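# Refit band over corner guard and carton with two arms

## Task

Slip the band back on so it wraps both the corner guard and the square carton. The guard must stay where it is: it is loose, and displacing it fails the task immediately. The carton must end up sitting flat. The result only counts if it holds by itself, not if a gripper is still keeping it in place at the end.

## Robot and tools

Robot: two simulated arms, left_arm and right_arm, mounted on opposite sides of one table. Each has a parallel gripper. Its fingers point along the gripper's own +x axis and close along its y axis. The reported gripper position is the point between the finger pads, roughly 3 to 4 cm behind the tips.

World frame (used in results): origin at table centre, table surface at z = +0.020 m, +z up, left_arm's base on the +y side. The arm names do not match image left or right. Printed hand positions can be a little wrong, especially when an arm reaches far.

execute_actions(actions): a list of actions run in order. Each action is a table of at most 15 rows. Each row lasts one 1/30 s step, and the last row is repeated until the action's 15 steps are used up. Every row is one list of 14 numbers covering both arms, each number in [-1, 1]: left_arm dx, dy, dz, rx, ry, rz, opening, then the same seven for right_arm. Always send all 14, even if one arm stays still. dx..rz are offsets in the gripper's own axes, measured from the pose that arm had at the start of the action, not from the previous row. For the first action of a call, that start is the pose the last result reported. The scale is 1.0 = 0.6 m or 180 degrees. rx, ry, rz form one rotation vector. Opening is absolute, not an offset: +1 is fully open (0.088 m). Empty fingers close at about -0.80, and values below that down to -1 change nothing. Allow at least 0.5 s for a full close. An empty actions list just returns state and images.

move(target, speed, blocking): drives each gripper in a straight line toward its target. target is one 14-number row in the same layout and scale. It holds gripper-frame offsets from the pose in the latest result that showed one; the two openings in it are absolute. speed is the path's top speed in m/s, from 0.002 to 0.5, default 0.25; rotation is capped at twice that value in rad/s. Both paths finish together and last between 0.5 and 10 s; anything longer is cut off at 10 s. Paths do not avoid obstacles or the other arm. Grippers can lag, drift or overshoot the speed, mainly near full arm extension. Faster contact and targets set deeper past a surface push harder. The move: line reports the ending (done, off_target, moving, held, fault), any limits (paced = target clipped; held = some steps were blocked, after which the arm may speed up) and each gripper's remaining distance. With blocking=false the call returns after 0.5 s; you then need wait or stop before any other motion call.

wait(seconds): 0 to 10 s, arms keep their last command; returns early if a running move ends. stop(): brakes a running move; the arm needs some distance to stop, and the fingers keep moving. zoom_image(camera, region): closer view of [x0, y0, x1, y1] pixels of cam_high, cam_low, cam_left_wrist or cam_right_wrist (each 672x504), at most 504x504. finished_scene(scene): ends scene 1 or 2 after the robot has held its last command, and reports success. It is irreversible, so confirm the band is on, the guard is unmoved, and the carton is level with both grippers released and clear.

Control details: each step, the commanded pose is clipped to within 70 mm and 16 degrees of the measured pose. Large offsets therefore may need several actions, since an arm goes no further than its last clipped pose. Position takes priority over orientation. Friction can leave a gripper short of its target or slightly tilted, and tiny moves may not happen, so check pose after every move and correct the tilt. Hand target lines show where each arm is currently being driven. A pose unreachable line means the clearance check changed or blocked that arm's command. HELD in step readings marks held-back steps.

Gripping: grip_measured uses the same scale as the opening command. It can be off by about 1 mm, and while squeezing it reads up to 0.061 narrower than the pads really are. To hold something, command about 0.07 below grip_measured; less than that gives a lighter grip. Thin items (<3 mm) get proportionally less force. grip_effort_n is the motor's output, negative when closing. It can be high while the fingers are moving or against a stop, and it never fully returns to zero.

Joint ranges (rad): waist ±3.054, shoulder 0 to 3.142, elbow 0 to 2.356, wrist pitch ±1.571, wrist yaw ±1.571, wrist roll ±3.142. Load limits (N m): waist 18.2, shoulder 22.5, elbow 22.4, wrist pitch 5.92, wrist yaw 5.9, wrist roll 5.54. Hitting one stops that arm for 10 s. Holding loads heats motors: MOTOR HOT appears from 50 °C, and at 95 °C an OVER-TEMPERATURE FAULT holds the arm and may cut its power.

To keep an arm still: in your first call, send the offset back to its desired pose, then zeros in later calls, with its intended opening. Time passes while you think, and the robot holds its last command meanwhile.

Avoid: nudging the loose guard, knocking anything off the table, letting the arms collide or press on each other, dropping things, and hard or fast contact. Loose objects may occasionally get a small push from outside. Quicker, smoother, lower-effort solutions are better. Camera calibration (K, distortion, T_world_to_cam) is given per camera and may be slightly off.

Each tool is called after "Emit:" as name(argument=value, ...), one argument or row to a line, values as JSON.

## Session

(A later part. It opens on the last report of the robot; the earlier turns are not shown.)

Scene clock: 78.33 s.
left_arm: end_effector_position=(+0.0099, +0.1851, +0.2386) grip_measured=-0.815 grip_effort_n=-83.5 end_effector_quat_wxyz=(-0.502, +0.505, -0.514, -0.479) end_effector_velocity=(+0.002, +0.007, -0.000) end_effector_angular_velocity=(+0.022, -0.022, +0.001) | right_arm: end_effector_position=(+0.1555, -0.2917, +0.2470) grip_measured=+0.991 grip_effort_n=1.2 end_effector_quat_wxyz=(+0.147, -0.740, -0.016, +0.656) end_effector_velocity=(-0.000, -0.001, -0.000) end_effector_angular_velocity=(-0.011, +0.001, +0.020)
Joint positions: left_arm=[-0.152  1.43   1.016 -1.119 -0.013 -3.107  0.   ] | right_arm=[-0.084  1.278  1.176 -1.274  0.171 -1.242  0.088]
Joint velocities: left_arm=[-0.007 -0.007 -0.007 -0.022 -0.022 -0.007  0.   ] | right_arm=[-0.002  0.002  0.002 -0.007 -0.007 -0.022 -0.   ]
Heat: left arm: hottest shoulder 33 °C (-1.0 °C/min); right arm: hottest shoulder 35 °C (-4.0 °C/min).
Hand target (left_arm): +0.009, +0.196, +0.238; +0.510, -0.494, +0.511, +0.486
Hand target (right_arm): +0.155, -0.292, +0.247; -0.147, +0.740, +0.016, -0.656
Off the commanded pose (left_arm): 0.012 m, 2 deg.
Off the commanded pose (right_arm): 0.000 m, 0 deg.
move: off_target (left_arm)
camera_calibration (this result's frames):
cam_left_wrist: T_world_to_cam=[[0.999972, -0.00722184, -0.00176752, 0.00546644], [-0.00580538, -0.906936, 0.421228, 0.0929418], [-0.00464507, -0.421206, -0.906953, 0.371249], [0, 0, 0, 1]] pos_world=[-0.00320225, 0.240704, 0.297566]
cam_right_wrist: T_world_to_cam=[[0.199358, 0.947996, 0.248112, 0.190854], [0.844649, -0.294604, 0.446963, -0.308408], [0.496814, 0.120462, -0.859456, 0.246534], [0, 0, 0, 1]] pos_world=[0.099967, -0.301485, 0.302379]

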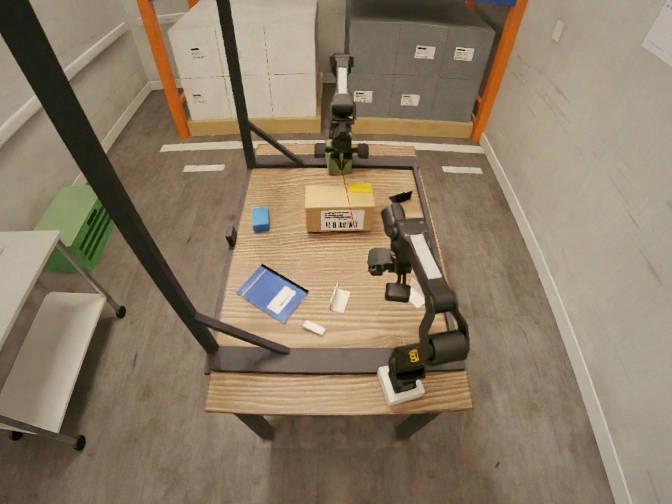

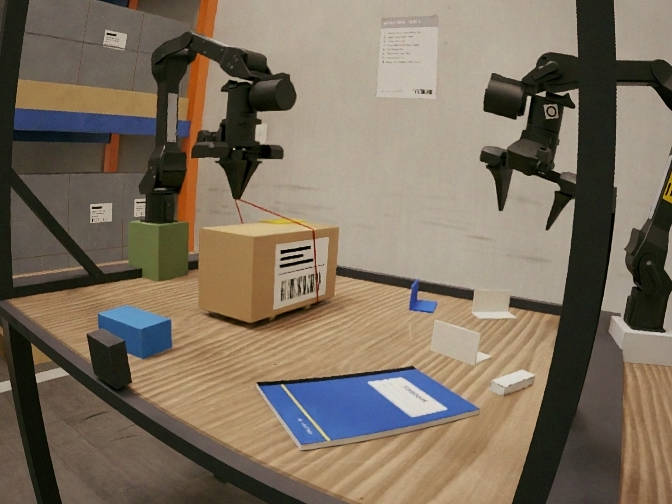

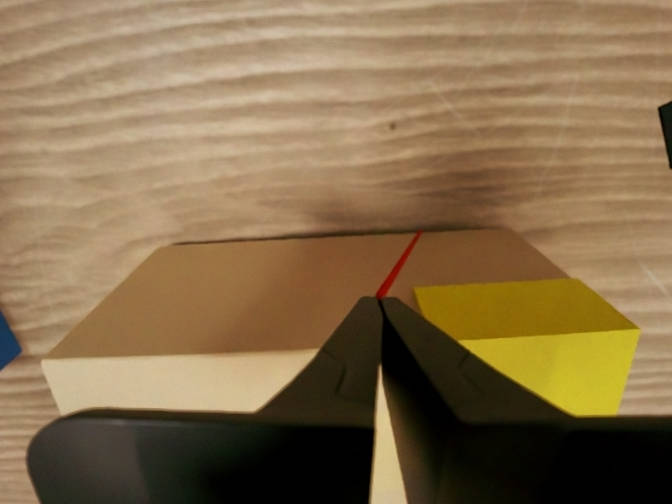

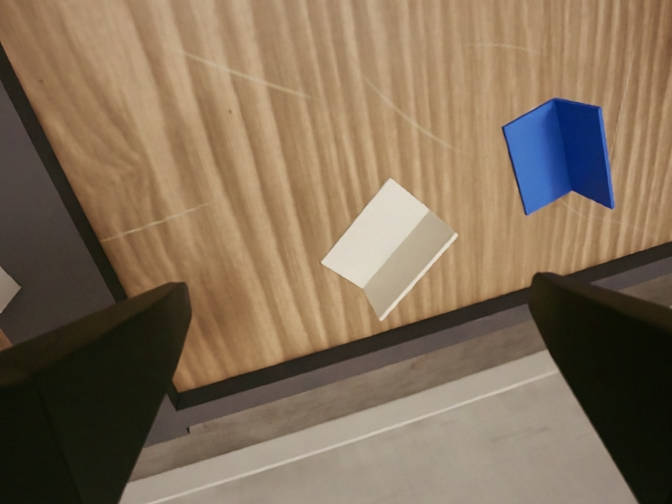

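Emit:
execute_actions(
  actions=[],
)

Scene clock: 92.20 s.
left_arm: end_effector_position=(+0.0099, +0.1853, +0.2386) grip_measured=-0.815 grip_effort_n=-83.5 end_effector_quat_wxyz=(-0.502, +0.504, -0.514, -0.479) end_effector_velocity=(+0.002, +0.002, -0.000) end_effector_angular_velocity=(+0.007, -0.022, -0.014) | right_arm: end_effector_position=(+0.1555, -0.2917, +0.2470) grip_measured=+0.991 grip_effort_n=1.2 end_effector_quat_wxyz=(+0.147, -0.740, -0.016, +0.656) end_effector_velocity=(-0.001, -0.002, -0.001) end_effector_angular_velocity=(-0.009, +0.004, +0.011)
Joint positions: left_arm=[-0.152  1.43   1.016 -1.119 -0.013 -3.107  0.   ] | right_arm=[-0.084  1.278  1.176 -1.274  0.171 -1.242  0.088]
Joint velocities: left_arm=[-0.007 -0.002 -0.002 -0.007 -0.022  0.007  0.   ] | right_arm=[ 0.002 -0.002 -0.002 -0.007 -0.007 -0.007 -0.   ]
Heat: left arm: hottest shoulder 34 °C (-1.0 °C/min); right arm: hottest shoulder 34 °C (-6.1 °C/min).
Hand target (left_arm): +0.009, +0.196, +0.238; +0.510, -0.494, +0.510, +0.486
Hand target (right_arm): +0.155, -0.292, +0.247; -0.147, +0.740, +0.016, -0.656
Off the commanded pose (left_arm): 0.011 m, 2 deg.
Off the commanded pose (right_arm): 0.000 m, 0 deg.
camera_calibration (this result's frames):
cam_left_wrist: T_world_to_cam=[[0.999972, -0.00722116, -0.00177105, 0.00546882], [-0.00580505, -0.907097, 0.420882, 0.0932272], [-0.00464577, -0.42086, -0.907114, 0.371285], [0, 0, 0, 1]] pos_world=[-0.00320258, 0.240864, 0.29757]
cam_right_wrist: T_world_to_cam=[[0.199358, 0.947996, 0.248112, 0.190854], [0.844649, -0.294604, 0.446963, -0.308408], [0.496814, 0.120462, -0.859456, 0.246534], [0, 0, 0, 1]] pos_world=[0.099967, -0.301485, 0.302379]

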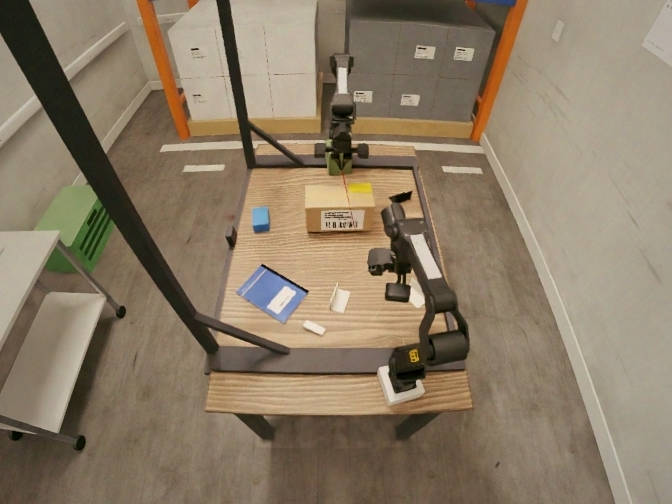

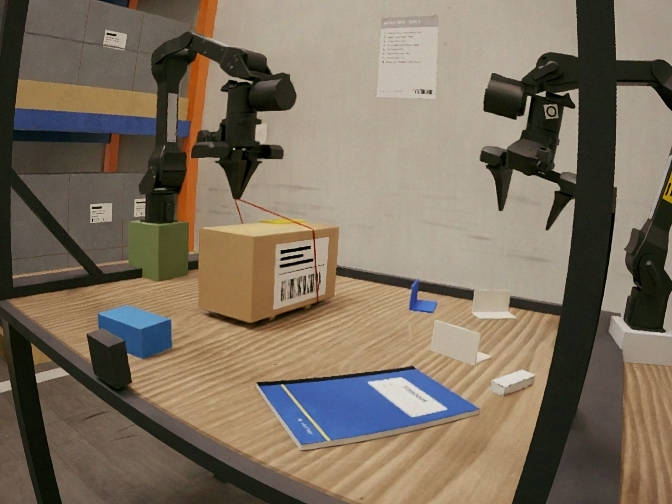

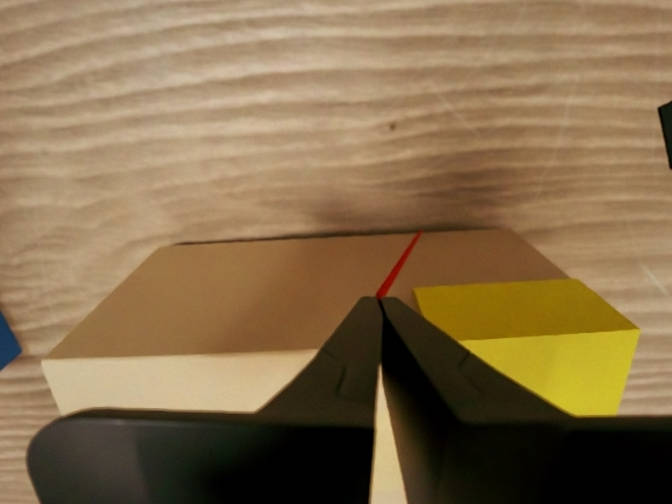

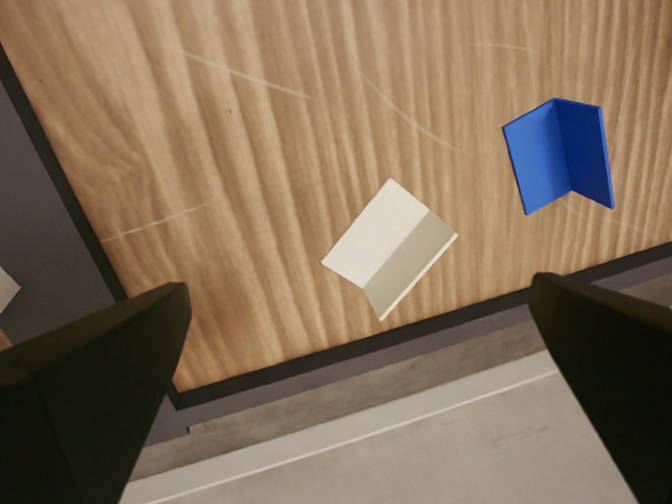

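Emit:
move(
  target=[0,-0.125,0,0,0,0,-0.95,0,0,0,0,0,0,1],
  speed=0.04,
)

Scene clock: 98.47 s.
left_arm: end_effector_position=(+0.0818, +0.1786, +0.2416) grip_measured=-0.815 grip_effort_n=-83.5 end_effector_quat_wxyz=(-0.496, +0.509, -0.523, -0.471) end_effector_velocity=(-0.001, +0.001, +0.001) end_effector_angular_velocity=(+0.000, +0.007, -0.005) | right_arm: end_effector_position=(+0.1555, -0.2917, +0.2470) grip_measured=+0.991 grip_effort_n=1.2 end_effector_quat_wxyz=(+0.147, -0.740, -0.016, +0.656) end_effector_velocity=(+0.001, +0.001, +0.001) end_effector_angular_velocity=(+0.010, +0.007, +0.001)
Joint positions: left_arm=[ 0.145  1.474  1.065 -1.097  0.01  -2.805  0.   ] | right_arm=[-0.084  1.278  1.176 -1.274  0.171 -1.242  0.088]
Joint velocities: left_arm=[ 0.002 -0.002  0.002 -0.007  0.007  0.007  0.   ] | right_arm=[-0.007 -0.007 -0.002  0.007 -0.007 -0.007 -0.   ]
Heat: left arm: hottest shoulder 34 °C (-1.0 °C/min); right arm: hottest shoulder 34 °C (-5.0 °C/min).
Hand target (left_arm): +0.085, +0.183, +0.240; +0.502, -0.505, +0.514, +0.478
Hand target (right_arm): +0.155, -0.292, +0.247; -0.147, +0.740, +0.016, -0.656
Off the commanded pose (left_arm): 0.006 m, 2 deg.
Off the commanded pose (right_arm): 0.000 m, 0 deg.
move: done
camera_calibration (this result's frames):
cam_left_wrist: T_world_to_cam=[[0.999899, -0.0134494, -0.00462684, -0.0646209], [-0.00998203, -0.895317, 0.445318, 0.0786614], [-0.0101317, -0.445227, -0.89536, 0.373495], [0, 0, 0, 1]] pos_world=[0.0691837, 0.235848, 0.299084]
cam_right_wrist: T_world_to_cam=[[0.199358, 0.947996, 0.248112, 0.190854], [0.844649, -0.294604, 0.446963, -0.308408], [0.496814, 0.120462, -0.859456, 0.246534], [0, 0, 0, 1]] pos_world=[0.099967, -0.301485, 0.302379]

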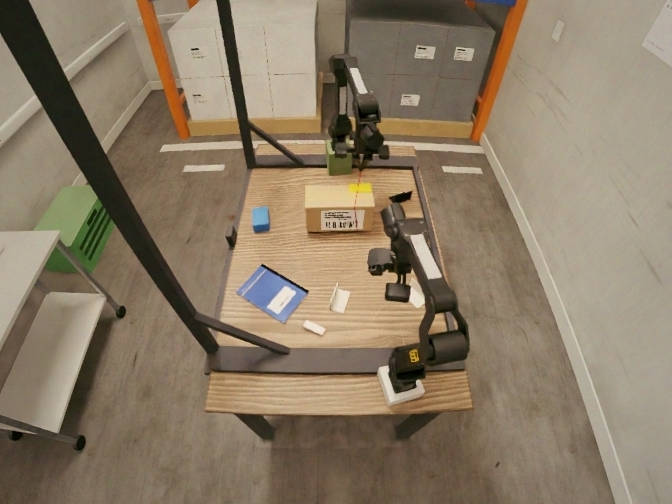

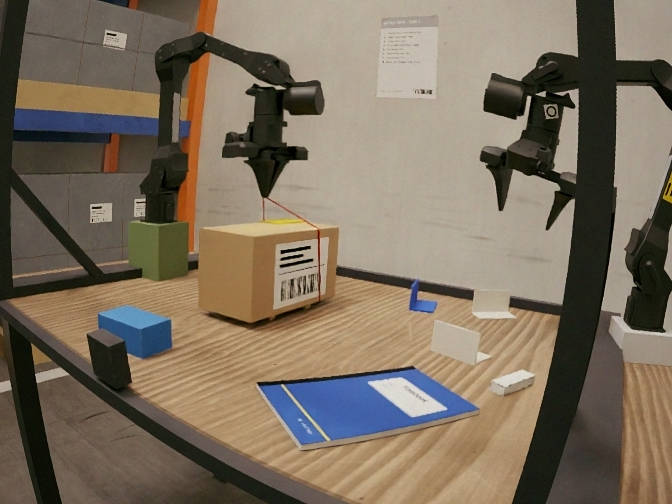

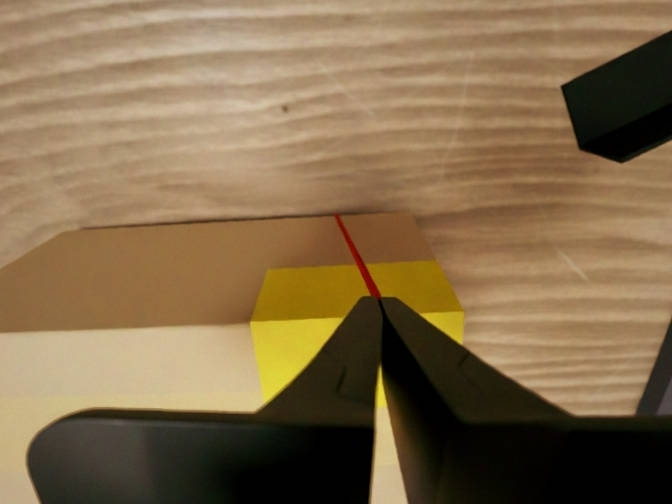

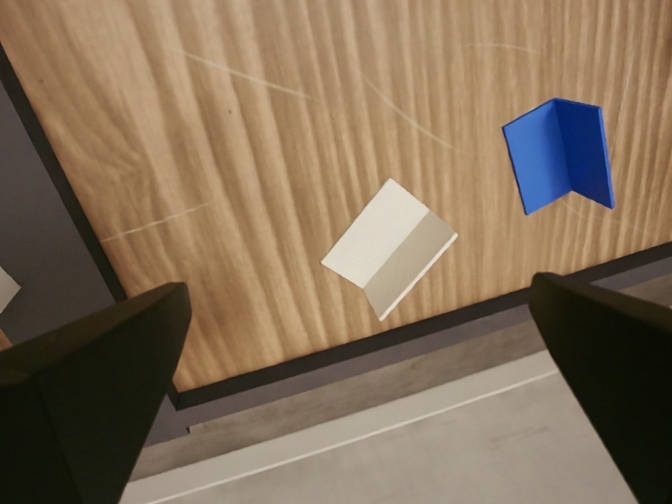

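Emit:
zoom_image(
  camera="cam_high",
  region=[280,150,400,250],
)

Emit:
zoom_image(
  camera="cam_low",
  region=[180,170,380,330],
)

Region (280, 150, 400, 250) of cam_high's 672x504 image, scaled by 4.200, with more detail than that image has.

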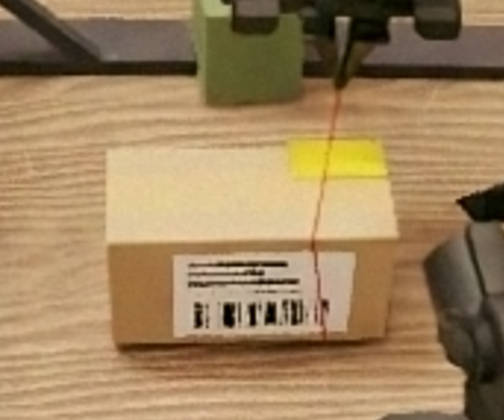

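Region (180, 170, 380, 330) of cam_low's 672x504 image, scaled by 2.520, with more detail than that image has; it fills the top 403 rows of this view, and the rest is white.

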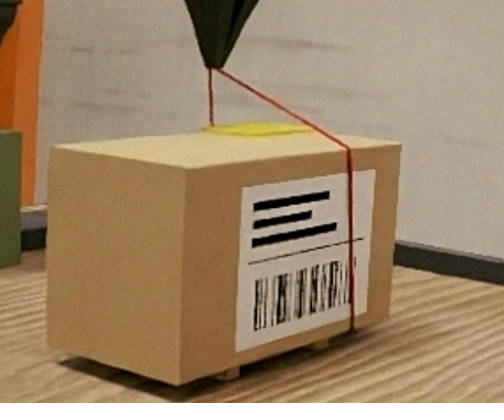

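Emit:
move(
  target=[0,-0.045,0,0,0,0,-0.95,0,0,0,0,0,0,1],
  speed=0.04,
)

Emit:
zoom_image(
  camera="cam_high",
  region=[280,150,400,250],
)

Scene clock: 113.30 s.
left_arm: end_effector_position=(+0.1040, +0.1738, +0.2429) grip_measured=-0.815 grip_effort_n=-83.5 end_effector_quat_wxyz=(-0.490, +0.510, -0.532, -0.465) end_effector_velocity=(-0.000, +0.002, -0.001) end_effector_angular_velocity=(+0.014, -0.002, +0.005) | right_arm: end_effector_position=(+0.1555, -0.2917, +0.2470) grip_measured=+0.991 grip_effort_n=1.2 end_effector_quat_wxyz=(+0.147, -0.740, -0.016, +0.656) end_effector_velocity=(+0.003, -0.002, +0.001) end_effector_angular_velocity=(-0.002, -0.009, -0.002)
Joint positions: left_arm=[ 0.23   1.505  1.098 -1.083  0.031 -2.712  0.   ] | right_arm=[-0.084  1.278  1.176 -1.274  0.171 -1.242  0.088]
Joint velocities: left_arm=[-0.002  0.002 -0.002 -0.007 -0.007 -0.007  0.   ] | right_arm=[-0.007 -0.007 -0.002 -0.007  0.007 -0.007 -0.   ]
Heat: left arm: hottest shoulder 33 °C (-1.0 °C/min); right arm: hottest shoulder 34 °C (-3.0 °C/min).
Hand target (left_arm): +0.109, +0.178, +0.242; +0.496, -0.509, +0.523, +0.471
Hand target (right_arm): +0.155, -0.292, +0.247; -0.147, +0.740, +0.016, -0.656
Off the commanded pose (left_arm): 0.006 m, 1 deg.
Off the commanded pose (right_arm): 0.000 m, 0 deg.
move: done
camera_calibration (this result's frames):
cam_left_wrist: T_world_to_cam=[[0.999688, -0.0221391, -0.0115879, -0.0836839], [-0.0142218, -0.885384, 0.464642, 0.0679989], [-0.0205465, -0.464332, -0.885423, 0.374695], [0, 0, 0, 1]] pos_world=[0.0923235, 0.232335, 0.299199]
cam_right_wrist: T_world_to_cam=[[0.199358, 0.947996, 0.248112, 0.190854], [0.844649, -0.294604, 0.446963, -0.308408], [0.496814, 0.120462, -0.859456, 0.246534], [0, 0, 0, 1]] pos_world=[0.099967, -0.301485, 0.302379]

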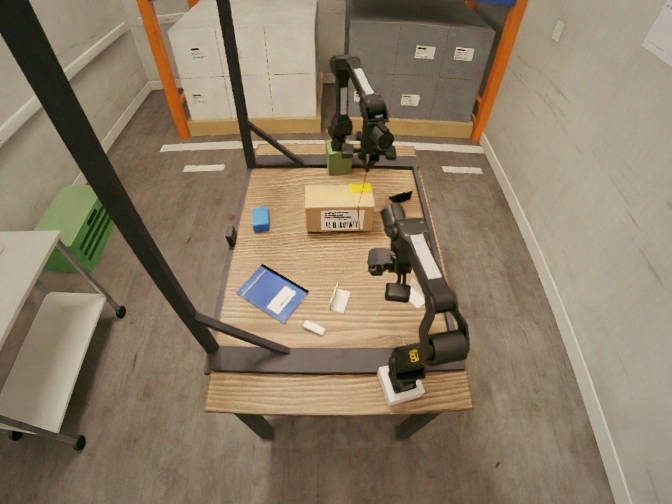

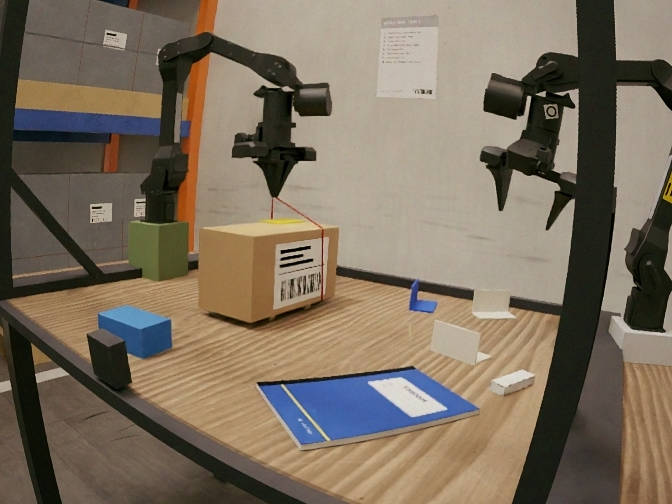

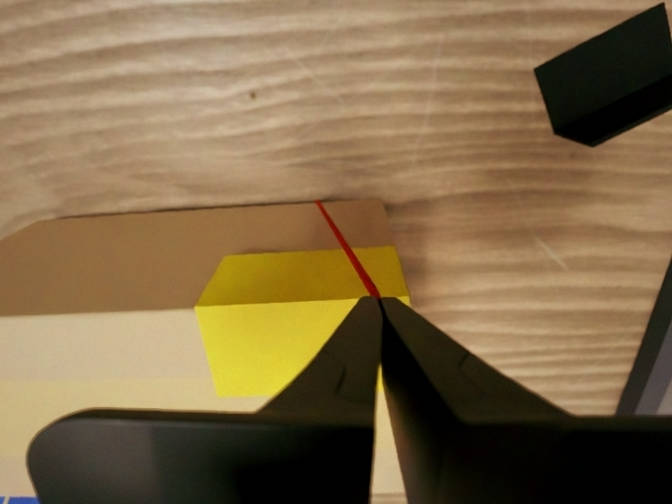

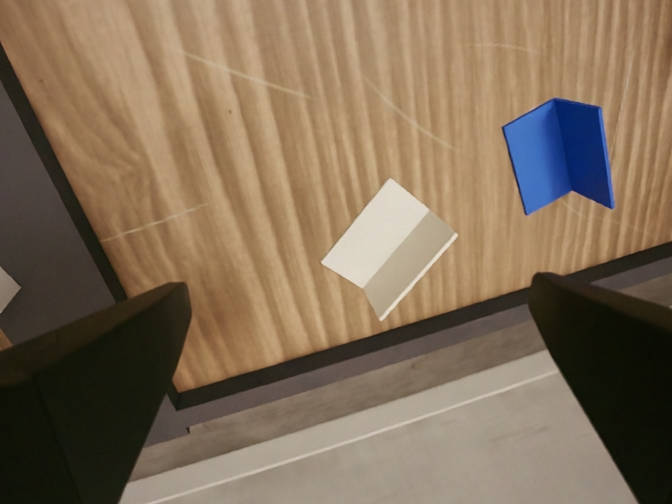

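Region (280, 150, 400, 250) of cam_high's 672x504 image, scaled by 4.200, with more detail than that image has.

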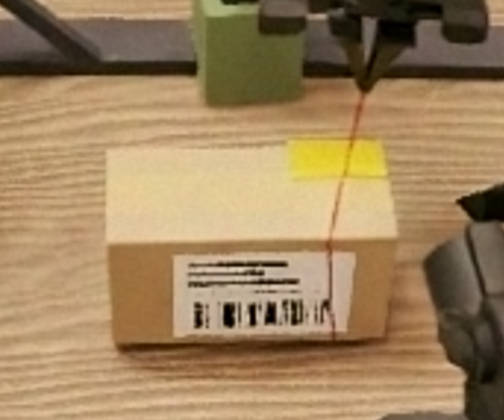

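Emit:
move(
  target=[0,0.058,0,0,0,0,-0.95,0,0,0,0,0,0,1],
  speed=0.04,
)

Emit:
zoom_image(
  camera="cam_high",
  region=[280,150,400,250],
)

Scene clock: 123.40 s.
left_arm: end_effector_position=(+0.0692, +0.1682, +0.2416) grip_measured=-0.815 grip_effort_n=-83.5 end_effector_quat_wxyz=(-0.487, +0.509, -0.538, -0.463) end_effector_velocity=(-0.004, +0.001, -0.000) end_effector_angular_velocity=(+0.005, +0.011, +0.014) | right_arm: end_effector_position=(+0.1555, -0.2917, +0.2470) grip_measured=+0.991 grip_effort_n=1.2 end_effector_quat_wxyz=(+0.147, -0.740, -0.016, +0.656) end_effector_velocity=(+0.000, -0.005, -0.002) end_effector_angular_velocity=(-0.029, +0.001, +0.006)
Joint positions: left_arm=[ 0.1    1.477  1.067 -1.068  0.031 -2.835  0.   ] | right_arm=[-0.084  1.278  1.176 -1.274  0.171 -1.242  0.088]
Joint velocities: left_arm=[-0.007 -0.002 -0.002 -0.007  0.007 -0.022  0.   ] | right_arm=[-0.002  0.002 -0.002 -0.022 -0.007 -0.007  0.   ]
Heat: left arm: hottest shoulder 32 °C (-1.0 °C/min); right arm: hottest shoulder 33 °C (-3.0 °C/min).
Hand target (left_arm): +0.069, +0.175, +0.242; +0.490, -0.510, +0.532, +0.466
Hand target (right_arm): +0.155, -0.292, +0.247; -0.147, +0.740, +0.016, -0.656
Off the commanded pose (left_arm): 0.007 m, 1 deg.
Off the commanded pose (right_arm): 0.000 m, 0 deg.
move: done
camera_calibration (this result's frames):
cam_left_wrist: T_world_to_cam=[[0.999366, -0.0297067, -0.0196417, -0.0457792], [-0.0168696, -0.88061, 0.473542, 0.0603919], [-0.0313641, -0.47291, -0.880552, 0.371332], [0, 0, 0, 1]] pos_world=[0.0584154, 0.227428, 0.29748]
cam_right_wrist: T_world_to_cam=[[0.199358, 0.947996, 0.248112, 0.190854], [0.844649, -0.294604, 0.446963, -0.308408], [0.496814, 0.120462, -0.859456, 0.246534], [0, 0, 0, 1]] pos_world=[0.099967, -0.301485, 0.302379]

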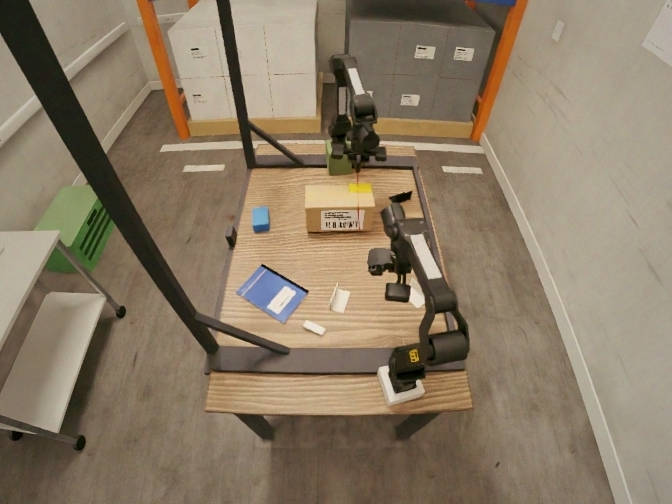

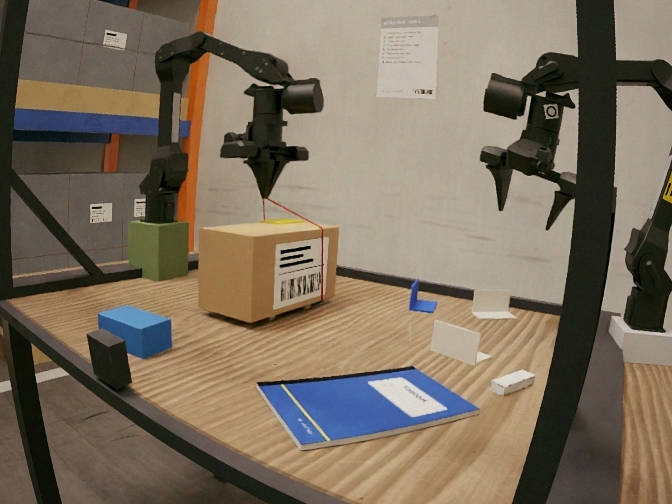

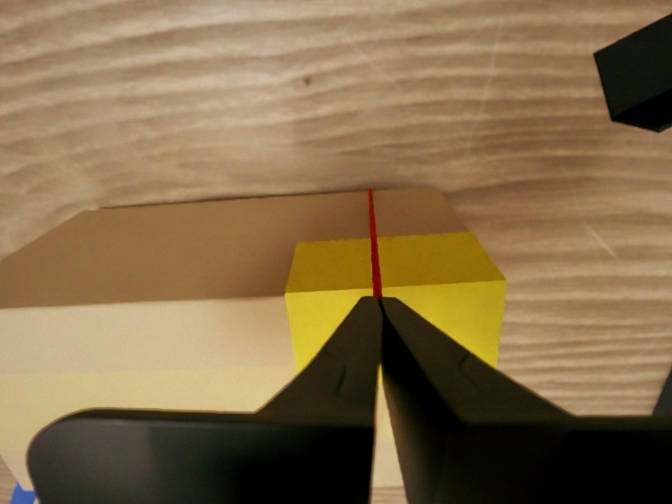

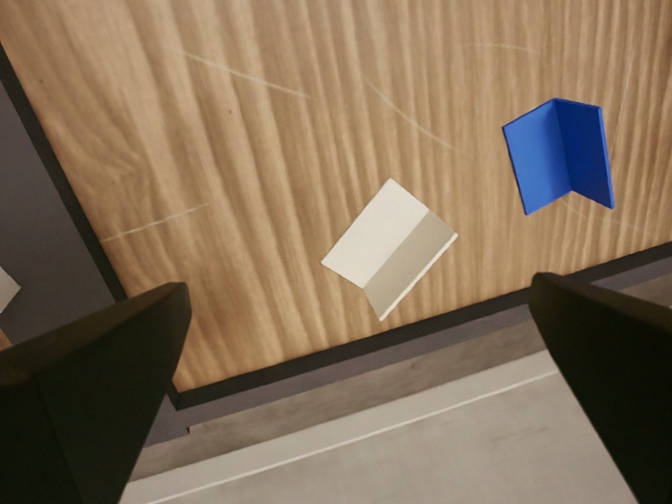

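Region (280, 150, 400, 250) of cam_high's 672x504 image, scaled by 4.200, with more detail than that image has.

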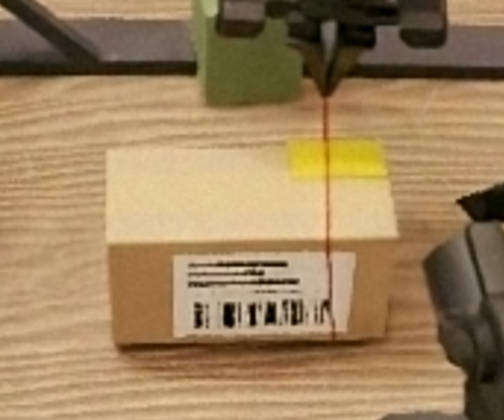

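Emit:
execute_actions(
  actions=[
    [[0,-0.017,0.005,0,0,0,-0.95,0,0,0,0,0,0,1]],
  ],
)

Scene clock: 130.07 s.
left_arm: end_effector_position=(+0.0777, +0.1676, +0.2418) grip_measured=-0.815 grip_effort_n=-83.5 end_effector_quat_wxyz=(-0.484, +0.512, -0.542, -0.459) end_effector_velocity=(+0.001, +0.006, -0.001) end_effector_angular_velocity=(+0.027, -0.016, -0.007) | right_arm: end_effector_position=(+0.1555, -0.2917, +0.2470) grip_measured=+0.991 grip_effort_n=1.2 end_effector_quat_wxyz=(+0.147, -0.740, -0.016, +0.656) end_effector_velocity=(-0.001, +0.001, -0.000) end_effector_angular_velocity=(+0.007, +0.010, -0.008)
Joint positions: left_arm=[ 0.134  1.477  1.066 -1.056  0.039 -2.799  0.   ] | right_arm=[-0.084  1.278  1.176 -1.274  0.171 -1.242  0.088]
Joint velocities: left_arm=[-0.002 -0.002 -0.002 -0.022 -0.022  0.007  0.   ] | right_arm=[-0.002 -0.002 -0.002  0.007 -0.007  0.007 -0.   ]
Heat: left arm: hottest shoulder 33 °C (+1.0 °C/min); right arm: hottest shoulder 33 °C (-2.0 °C/min).
Hand target (left_arm): +0.080, +0.171, +0.241; +0.487, -0.509, +0.538, +0.463
Hand target (right_arm): +0.155, -0.292, +0.247; -0.147, +0.740, +0.016, -0.656
Off the commanded pose (left_arm): 0.004 m, 1 deg.
Off the commanded pose (right_arm): 0.000 m, 0 deg.
Step readings (end_effector_position):
0: left_arm (+0.0692, +0.1683, +0.2415) | right_arm (+0.1555, -0.2917, +0.2470)
1: left_arm (+0.0697, +0.1682, +0.2415) | right_arm (+0.1555, -0.2917, +0.2470)
2: left_arm (+0.0719, +0.1679, +0.2416) | right_arm (+0.1555, -0.2917, +0.2470)
4: left_arm (+0.0760, +0.1677, +0.2417) | right_arm (+0.1555, -0.2917, +0.2470)
8: left_arm (+0.0775, +0.1677, +0.2418) | right_arm (+0.1555, -0.2917, +0.2470)
15: end_effector_position above
camera_calibration (this result's frames):
cam_left_wrist: T_world_to_cam=[[0.999289, -0.0321055, -0.0197493, -0.0538421], [-0.018456, -0.873592, 0.48631, 0.0557234], [-0.032866, -0.485599, -0.873563, 0.372036], [0, 0, 0, 1]] pos_world=[0.0670595, 0.227611, 0.296835]
cam_right_wrist: T_world_to_cam=[[0.199358, 0.947996, 0.248112, 0.190854], [0.844649, -0.294604, 0.446963, -0.308408], [0.496814, 0.120462, -0.859456, 0.246534], [0, 0, 0, 1]] pos_world=[0.099967, -0.301485, 0.302379]

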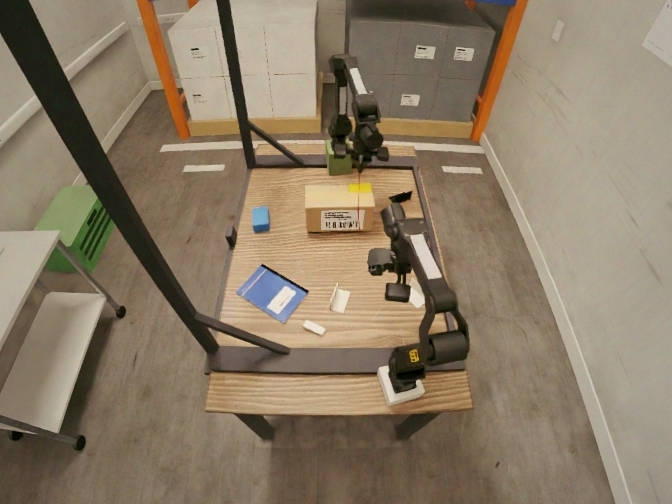

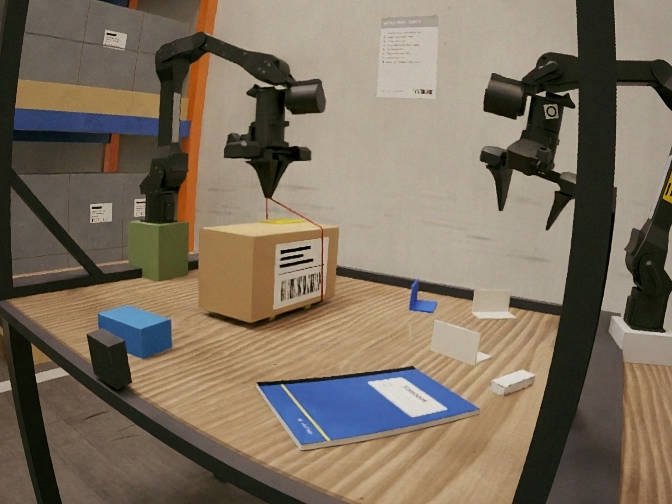

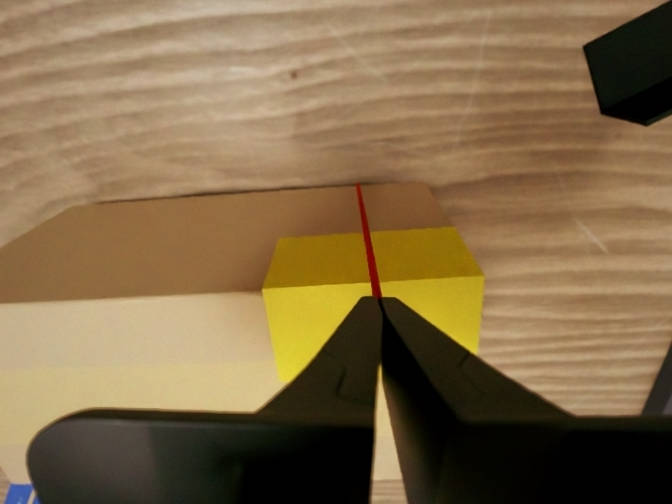

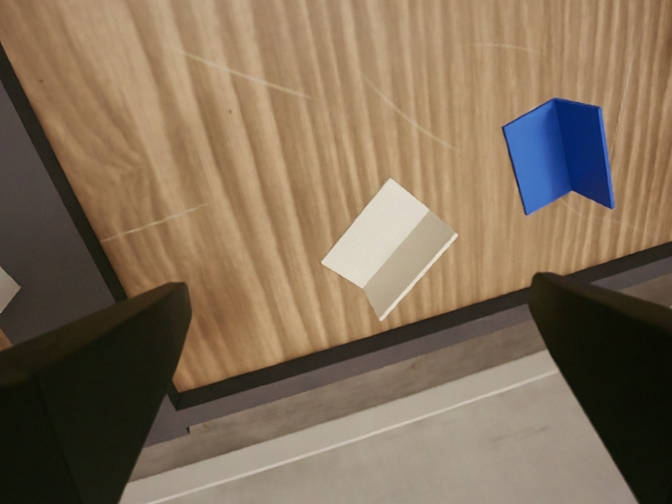

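Emit:
move(
  target=[0.052,0.003,-0.018,0,0,0,-0.95,0,0,0,0,0,0,1],
  speed=0.03,
)

Emit:
zoom_image(
  camera="cam_low",
  region=[180,170,380,330],
)

Scene clock: 139.90 s.
left_arm: end_effector_position=(+0.0759, +0.1483, +0.2188) grip_measured=-0.815 grip_effort_n=-83.5 end_effector_quat_wxyz=(-0.478, +0.518, -0.550, -0.448) end_effector_velocity=(-0.002, -0.001, -0.001) end_effector_angular_velocity=(-0.004, +0.007, +0.004) | right_arm: end_effector_position=(+0.1555, -0.2917, +0.2470) grip_measured=+0.991 grip_effort_n=1.6 end_effector_quat_wxyz=(+0.147, -0.740, -0.016, +0.656) end_effector_velocity=(-0.003, +0.001, -0.000) end_effector_angular_velocity=(+0.003, +0.021, +0.009)
Joint positions: left_arm=[ 0.111  1.542  1.029 -0.922  0.042 -2.817  0.   ] | right_arm=[-0.084  1.278  1.176 -1.274  0.171 -1.242  0.088]
Joint velocities: left_arm=[-0.002  0.002 -0.002  0.007  0.007 -0.007  0.   ] | right_arm=[-0.002 -0.002 -0.002  0.007 -0.022 -0.007 -0.   ]
Heat: left arm: hottest shoulder 33 °C (-1.0 °C/min); right arm: hottest shoulder 33 °C (-2.0 °C/min).
Hand target (left_arm): +0.075, +0.154, +0.212; +0.484, -0.512, +0.542, +0.458
Hand target (right_arm): +0.155, -0.292, +0.247; -0.147, +0.740, +0.016, -0.656
Off the commanded pose (left_arm): 0.009 m, 2 deg.
Off the commanded pose (right_arm): 0.000 m, 0 deg.
move: off_target (left_arm)
camera_calibration (this result's frames):
cam_left_wrist: T_world_to_cam=[[0.999115, -0.0392512, -0.0151192, -0.0530787], [-0.0259358, -0.857866, 0.513218, 0.0424131], [-0.0331147, -0.512372, -0.858125, 0.343067], [0, 0, 0, 1]] pos_world=[0.0654923, 0.210079, 0.271825]
cam_right_wrist: T_world_to_cam=[[0.199358, 0.947996, 0.248112, 0.190854], [0.844649, -0.294604, 0.446963, -0.308408], [0.496814, 0.120462, -0.859456, 0.246534], [0, 0, 0, 1]] pos_world=[0.099967, -0.301485, 0.302379]

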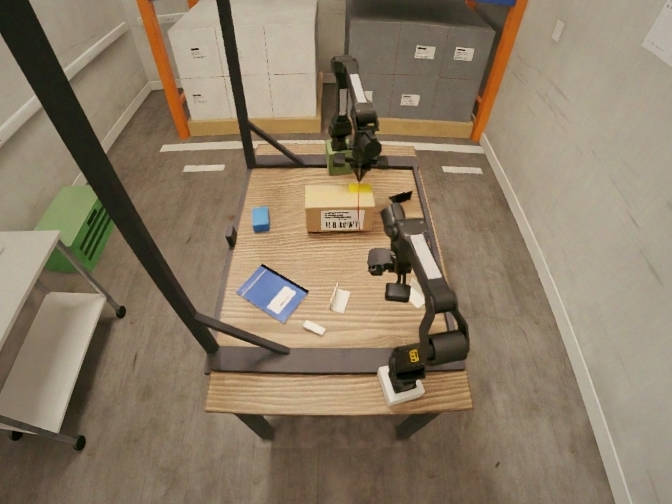

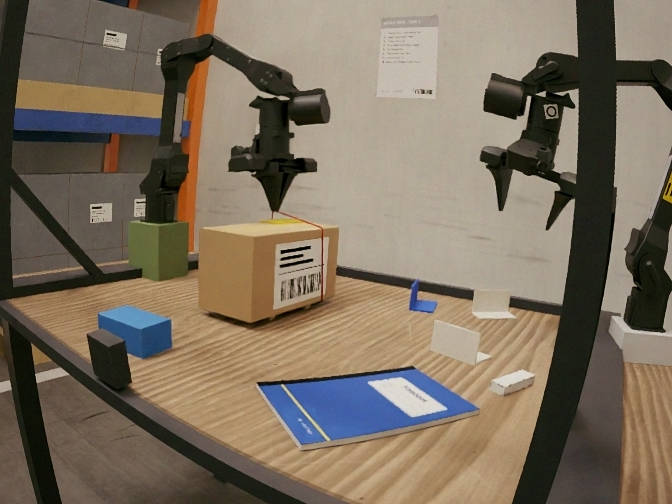

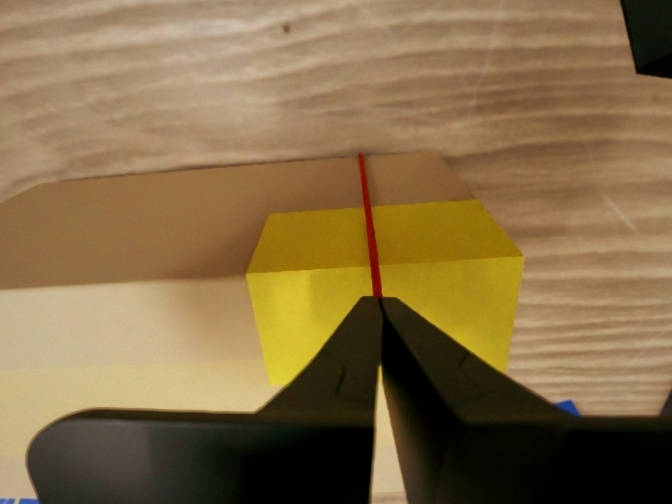

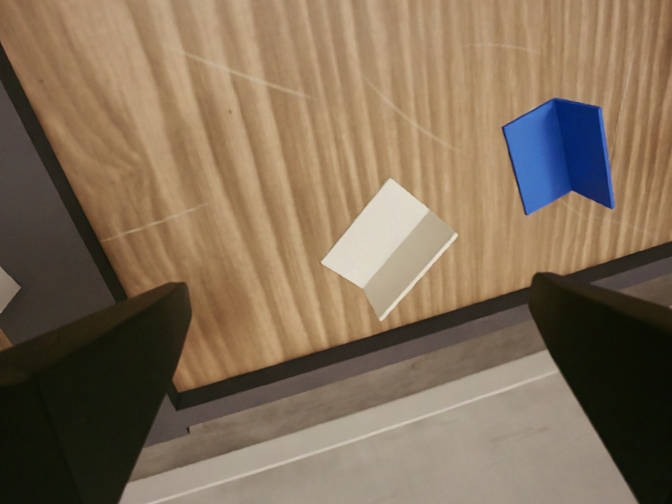

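Region (180, 170, 380, 330) of cam_low's 672x504 image, scaled by 2.520, with more detail than that image has; it fills the top 403 rows of this view, and the rest is white.

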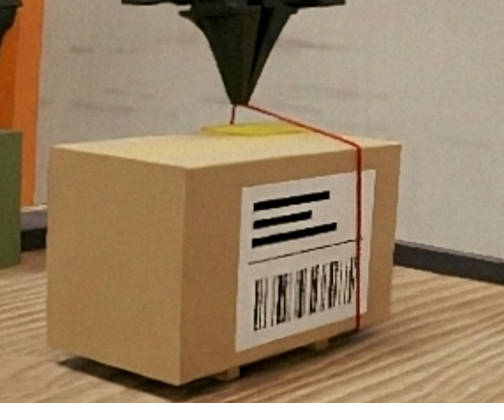

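Emit:
execute_actions(
  actions=[
    [[0.02,0,0.004,0,0,0,-0.95,0,0,0,0,0,0,1]],
    [[0,0,0,0,0,0,-0.75,0,0,0,0,0,0,1]],
    [[0,0,0,0,0,0,-0.6,0,0,0,0,0,0,1]],
  ],
)

Scene clock: 146.33 s.
left_arm: end_effector_position=(+0.0771, +0.1441, +0.2129) grip_measured=-0.604 grip_effort_n=17.0 end_effector_quat_wxyz=(-0.473, +0.526, -0.554, -0.438) end_effector_velocity=(+0.001, -0.001, +0.000) end_effector_angular_velocity=(-0.005, -0.008, +0.006) | right_arm: end_effector_position=(+0.1555, -0.2917, +0.2470) grip_measured=+0.991 grip_effort_n=1.6 end_effector_quat_wxyz=(+0.147, -0.740, -0.016, +0.656) end_effector_velocity=(-0.000, -0.002, -0.001) end_effector_angular_velocity=(-0.009, +0.004, +0.006)
Joint positions: left_arm=[ 0.111  1.543  1.003 -0.867  0.042 -2.817  0.009] | right_arm=[-0.084  1.278  1.176 -1.274  0.171 -1.242  0.088]
Joint velocities: left_arm=[-0.002 -0.002 -0.002  0.007 -0.007 -0.007  0.   ] | right_arm=[-0.002 -0.002 -0.002 -0.007 -0.007 -0.007 -0.   ]
Heat: left arm: hottest shoulder 32 °C (-2.0 °C/min); right arm: hottest shoulder 33 °C (-1.0 °C/min).
Hand target (left_arm): +0.077, +0.144, +0.213; -0.473, +0.526, -0.554, -0.438
Hand target (right_arm): +0.155, -0.292, +0.247; -0.147, +0.740, +0.016, -0.656
Off the commanded pose (left_arm): 0.000 m, 0 deg.
Off the commanded pose (right_arm): 0.000 m, 0 deg.
Step readings (end_effector_position; steps 1 to 15: 1st action; 16 to 30: 2nd action; 31 to 45: 3rd action):
0: left_arm (+0.0760, +0.1482, +0.2187) | right_arm (+0.1555, -0.2917, +0.2470)
1: left_arm (+0.0761, +0.1476, +0.2179) | right_arm (+0.1555, -0.2917, +0.2470)
2: left_arm (+0.0766, +0.1459, +0.2167) | right_arm (+0.1555, -0.2917, +0.2470)
4: left_arm (+0.0767, +0.1453, +0.2145) | right_arm (+0.1555, -0.2917, +0.2470)
8: left_arm (+0.0769, +0.1447, +0.2131) | right_arm (+0.1555, -0.2917, +0.2470)
15: left_arm (+0.0770, +0.1444, +0.2129) | right_arm (+0.1555, -0.2917, +0.2470)
16: left_arm (+0.0770, +0.1442, +0.2129) | right_arm (+0.1555, -0.2917, +0.2470)
17: left_arm (+0.0771, +0.1441, +0.2130) | right_arm (+0.1555, -0.2917, +0.2470)
19: left_arm (+0.0771, +0.1438, +0.2130) | right_arm (+0.1555, -0.2917, +0.2470)
23: left_arm (+0.0771, +0.1441, +0.2129) | right_arm (+0.1555, -0.2917, +0.2470)
30: left_arm (+0.0771, +0.1441, +0.2129) | right_arm (+0.1555, -0.2917, +0.2470)
31: left_arm (+0.0771, +0.1441, +0.2129) | right_arm (+0.1555, -0.2917, +0.2470)
32: left_arm (+0.0771, +0.1441, +0.2129) | right_arm (+0.1555, -0.2917, +0.2470)
34: left_arm (+0.0771, +0.1441, +0.2129) | right_arm (+0.1555, -0.2917, +0.2470)
38: left_arm (+0.0771, +0.1441, +0.2129) | right_arm (+0.1555, -0.2917, +0.2470)
45: end_effector_position above
camera_calibration (this result's frames):
cam_left_wrist: T_world_to_cam=[[0.999195, -0.0395454, -0.00677571, -0.0562015], [-0.0297601, -0.843767, 0.535883, 0.0352884], [-0.0269089, -0.53525, -0.844265, 0.335838], [0, 0, 0, 1]] pos_world=[0.0662434, 0.20731, 0.264245]
cam_right_wrist: T_world_to_cam=[[0.199358, 0.947996, 0.248112, 0.190854], [0.844649, -0.294604, 0.446963, -0.308408], [0.496814, 0.120462, -0.859456, 0.246534], [0, 0, 0, 1]] pos_world=[0.099967, -0.301485, 0.302379]

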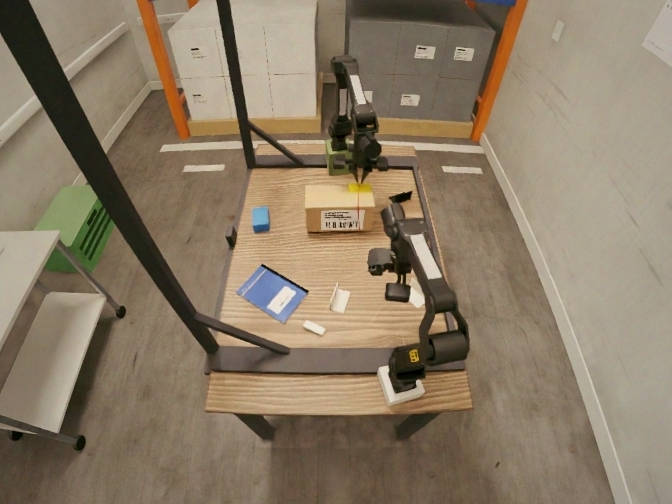

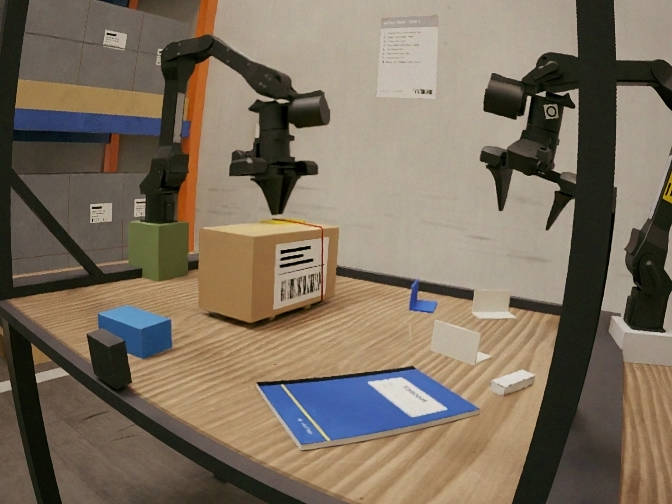

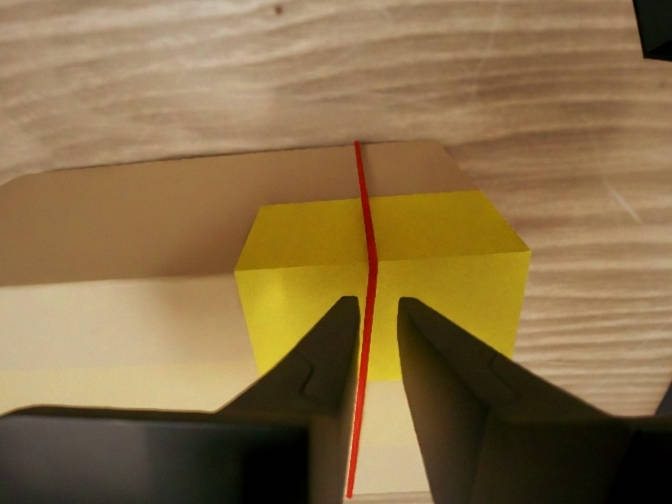

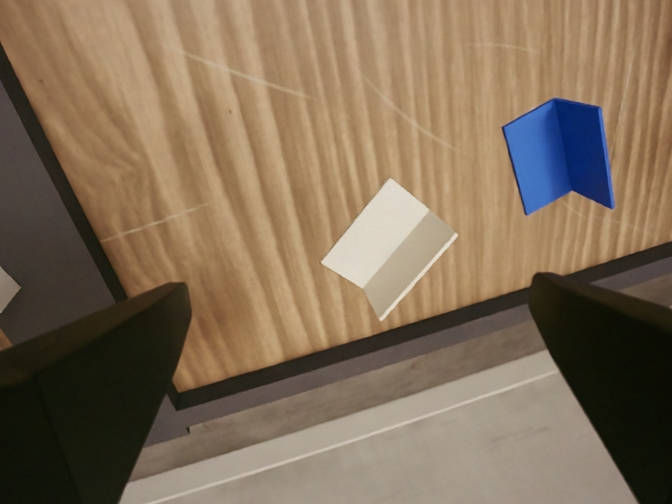

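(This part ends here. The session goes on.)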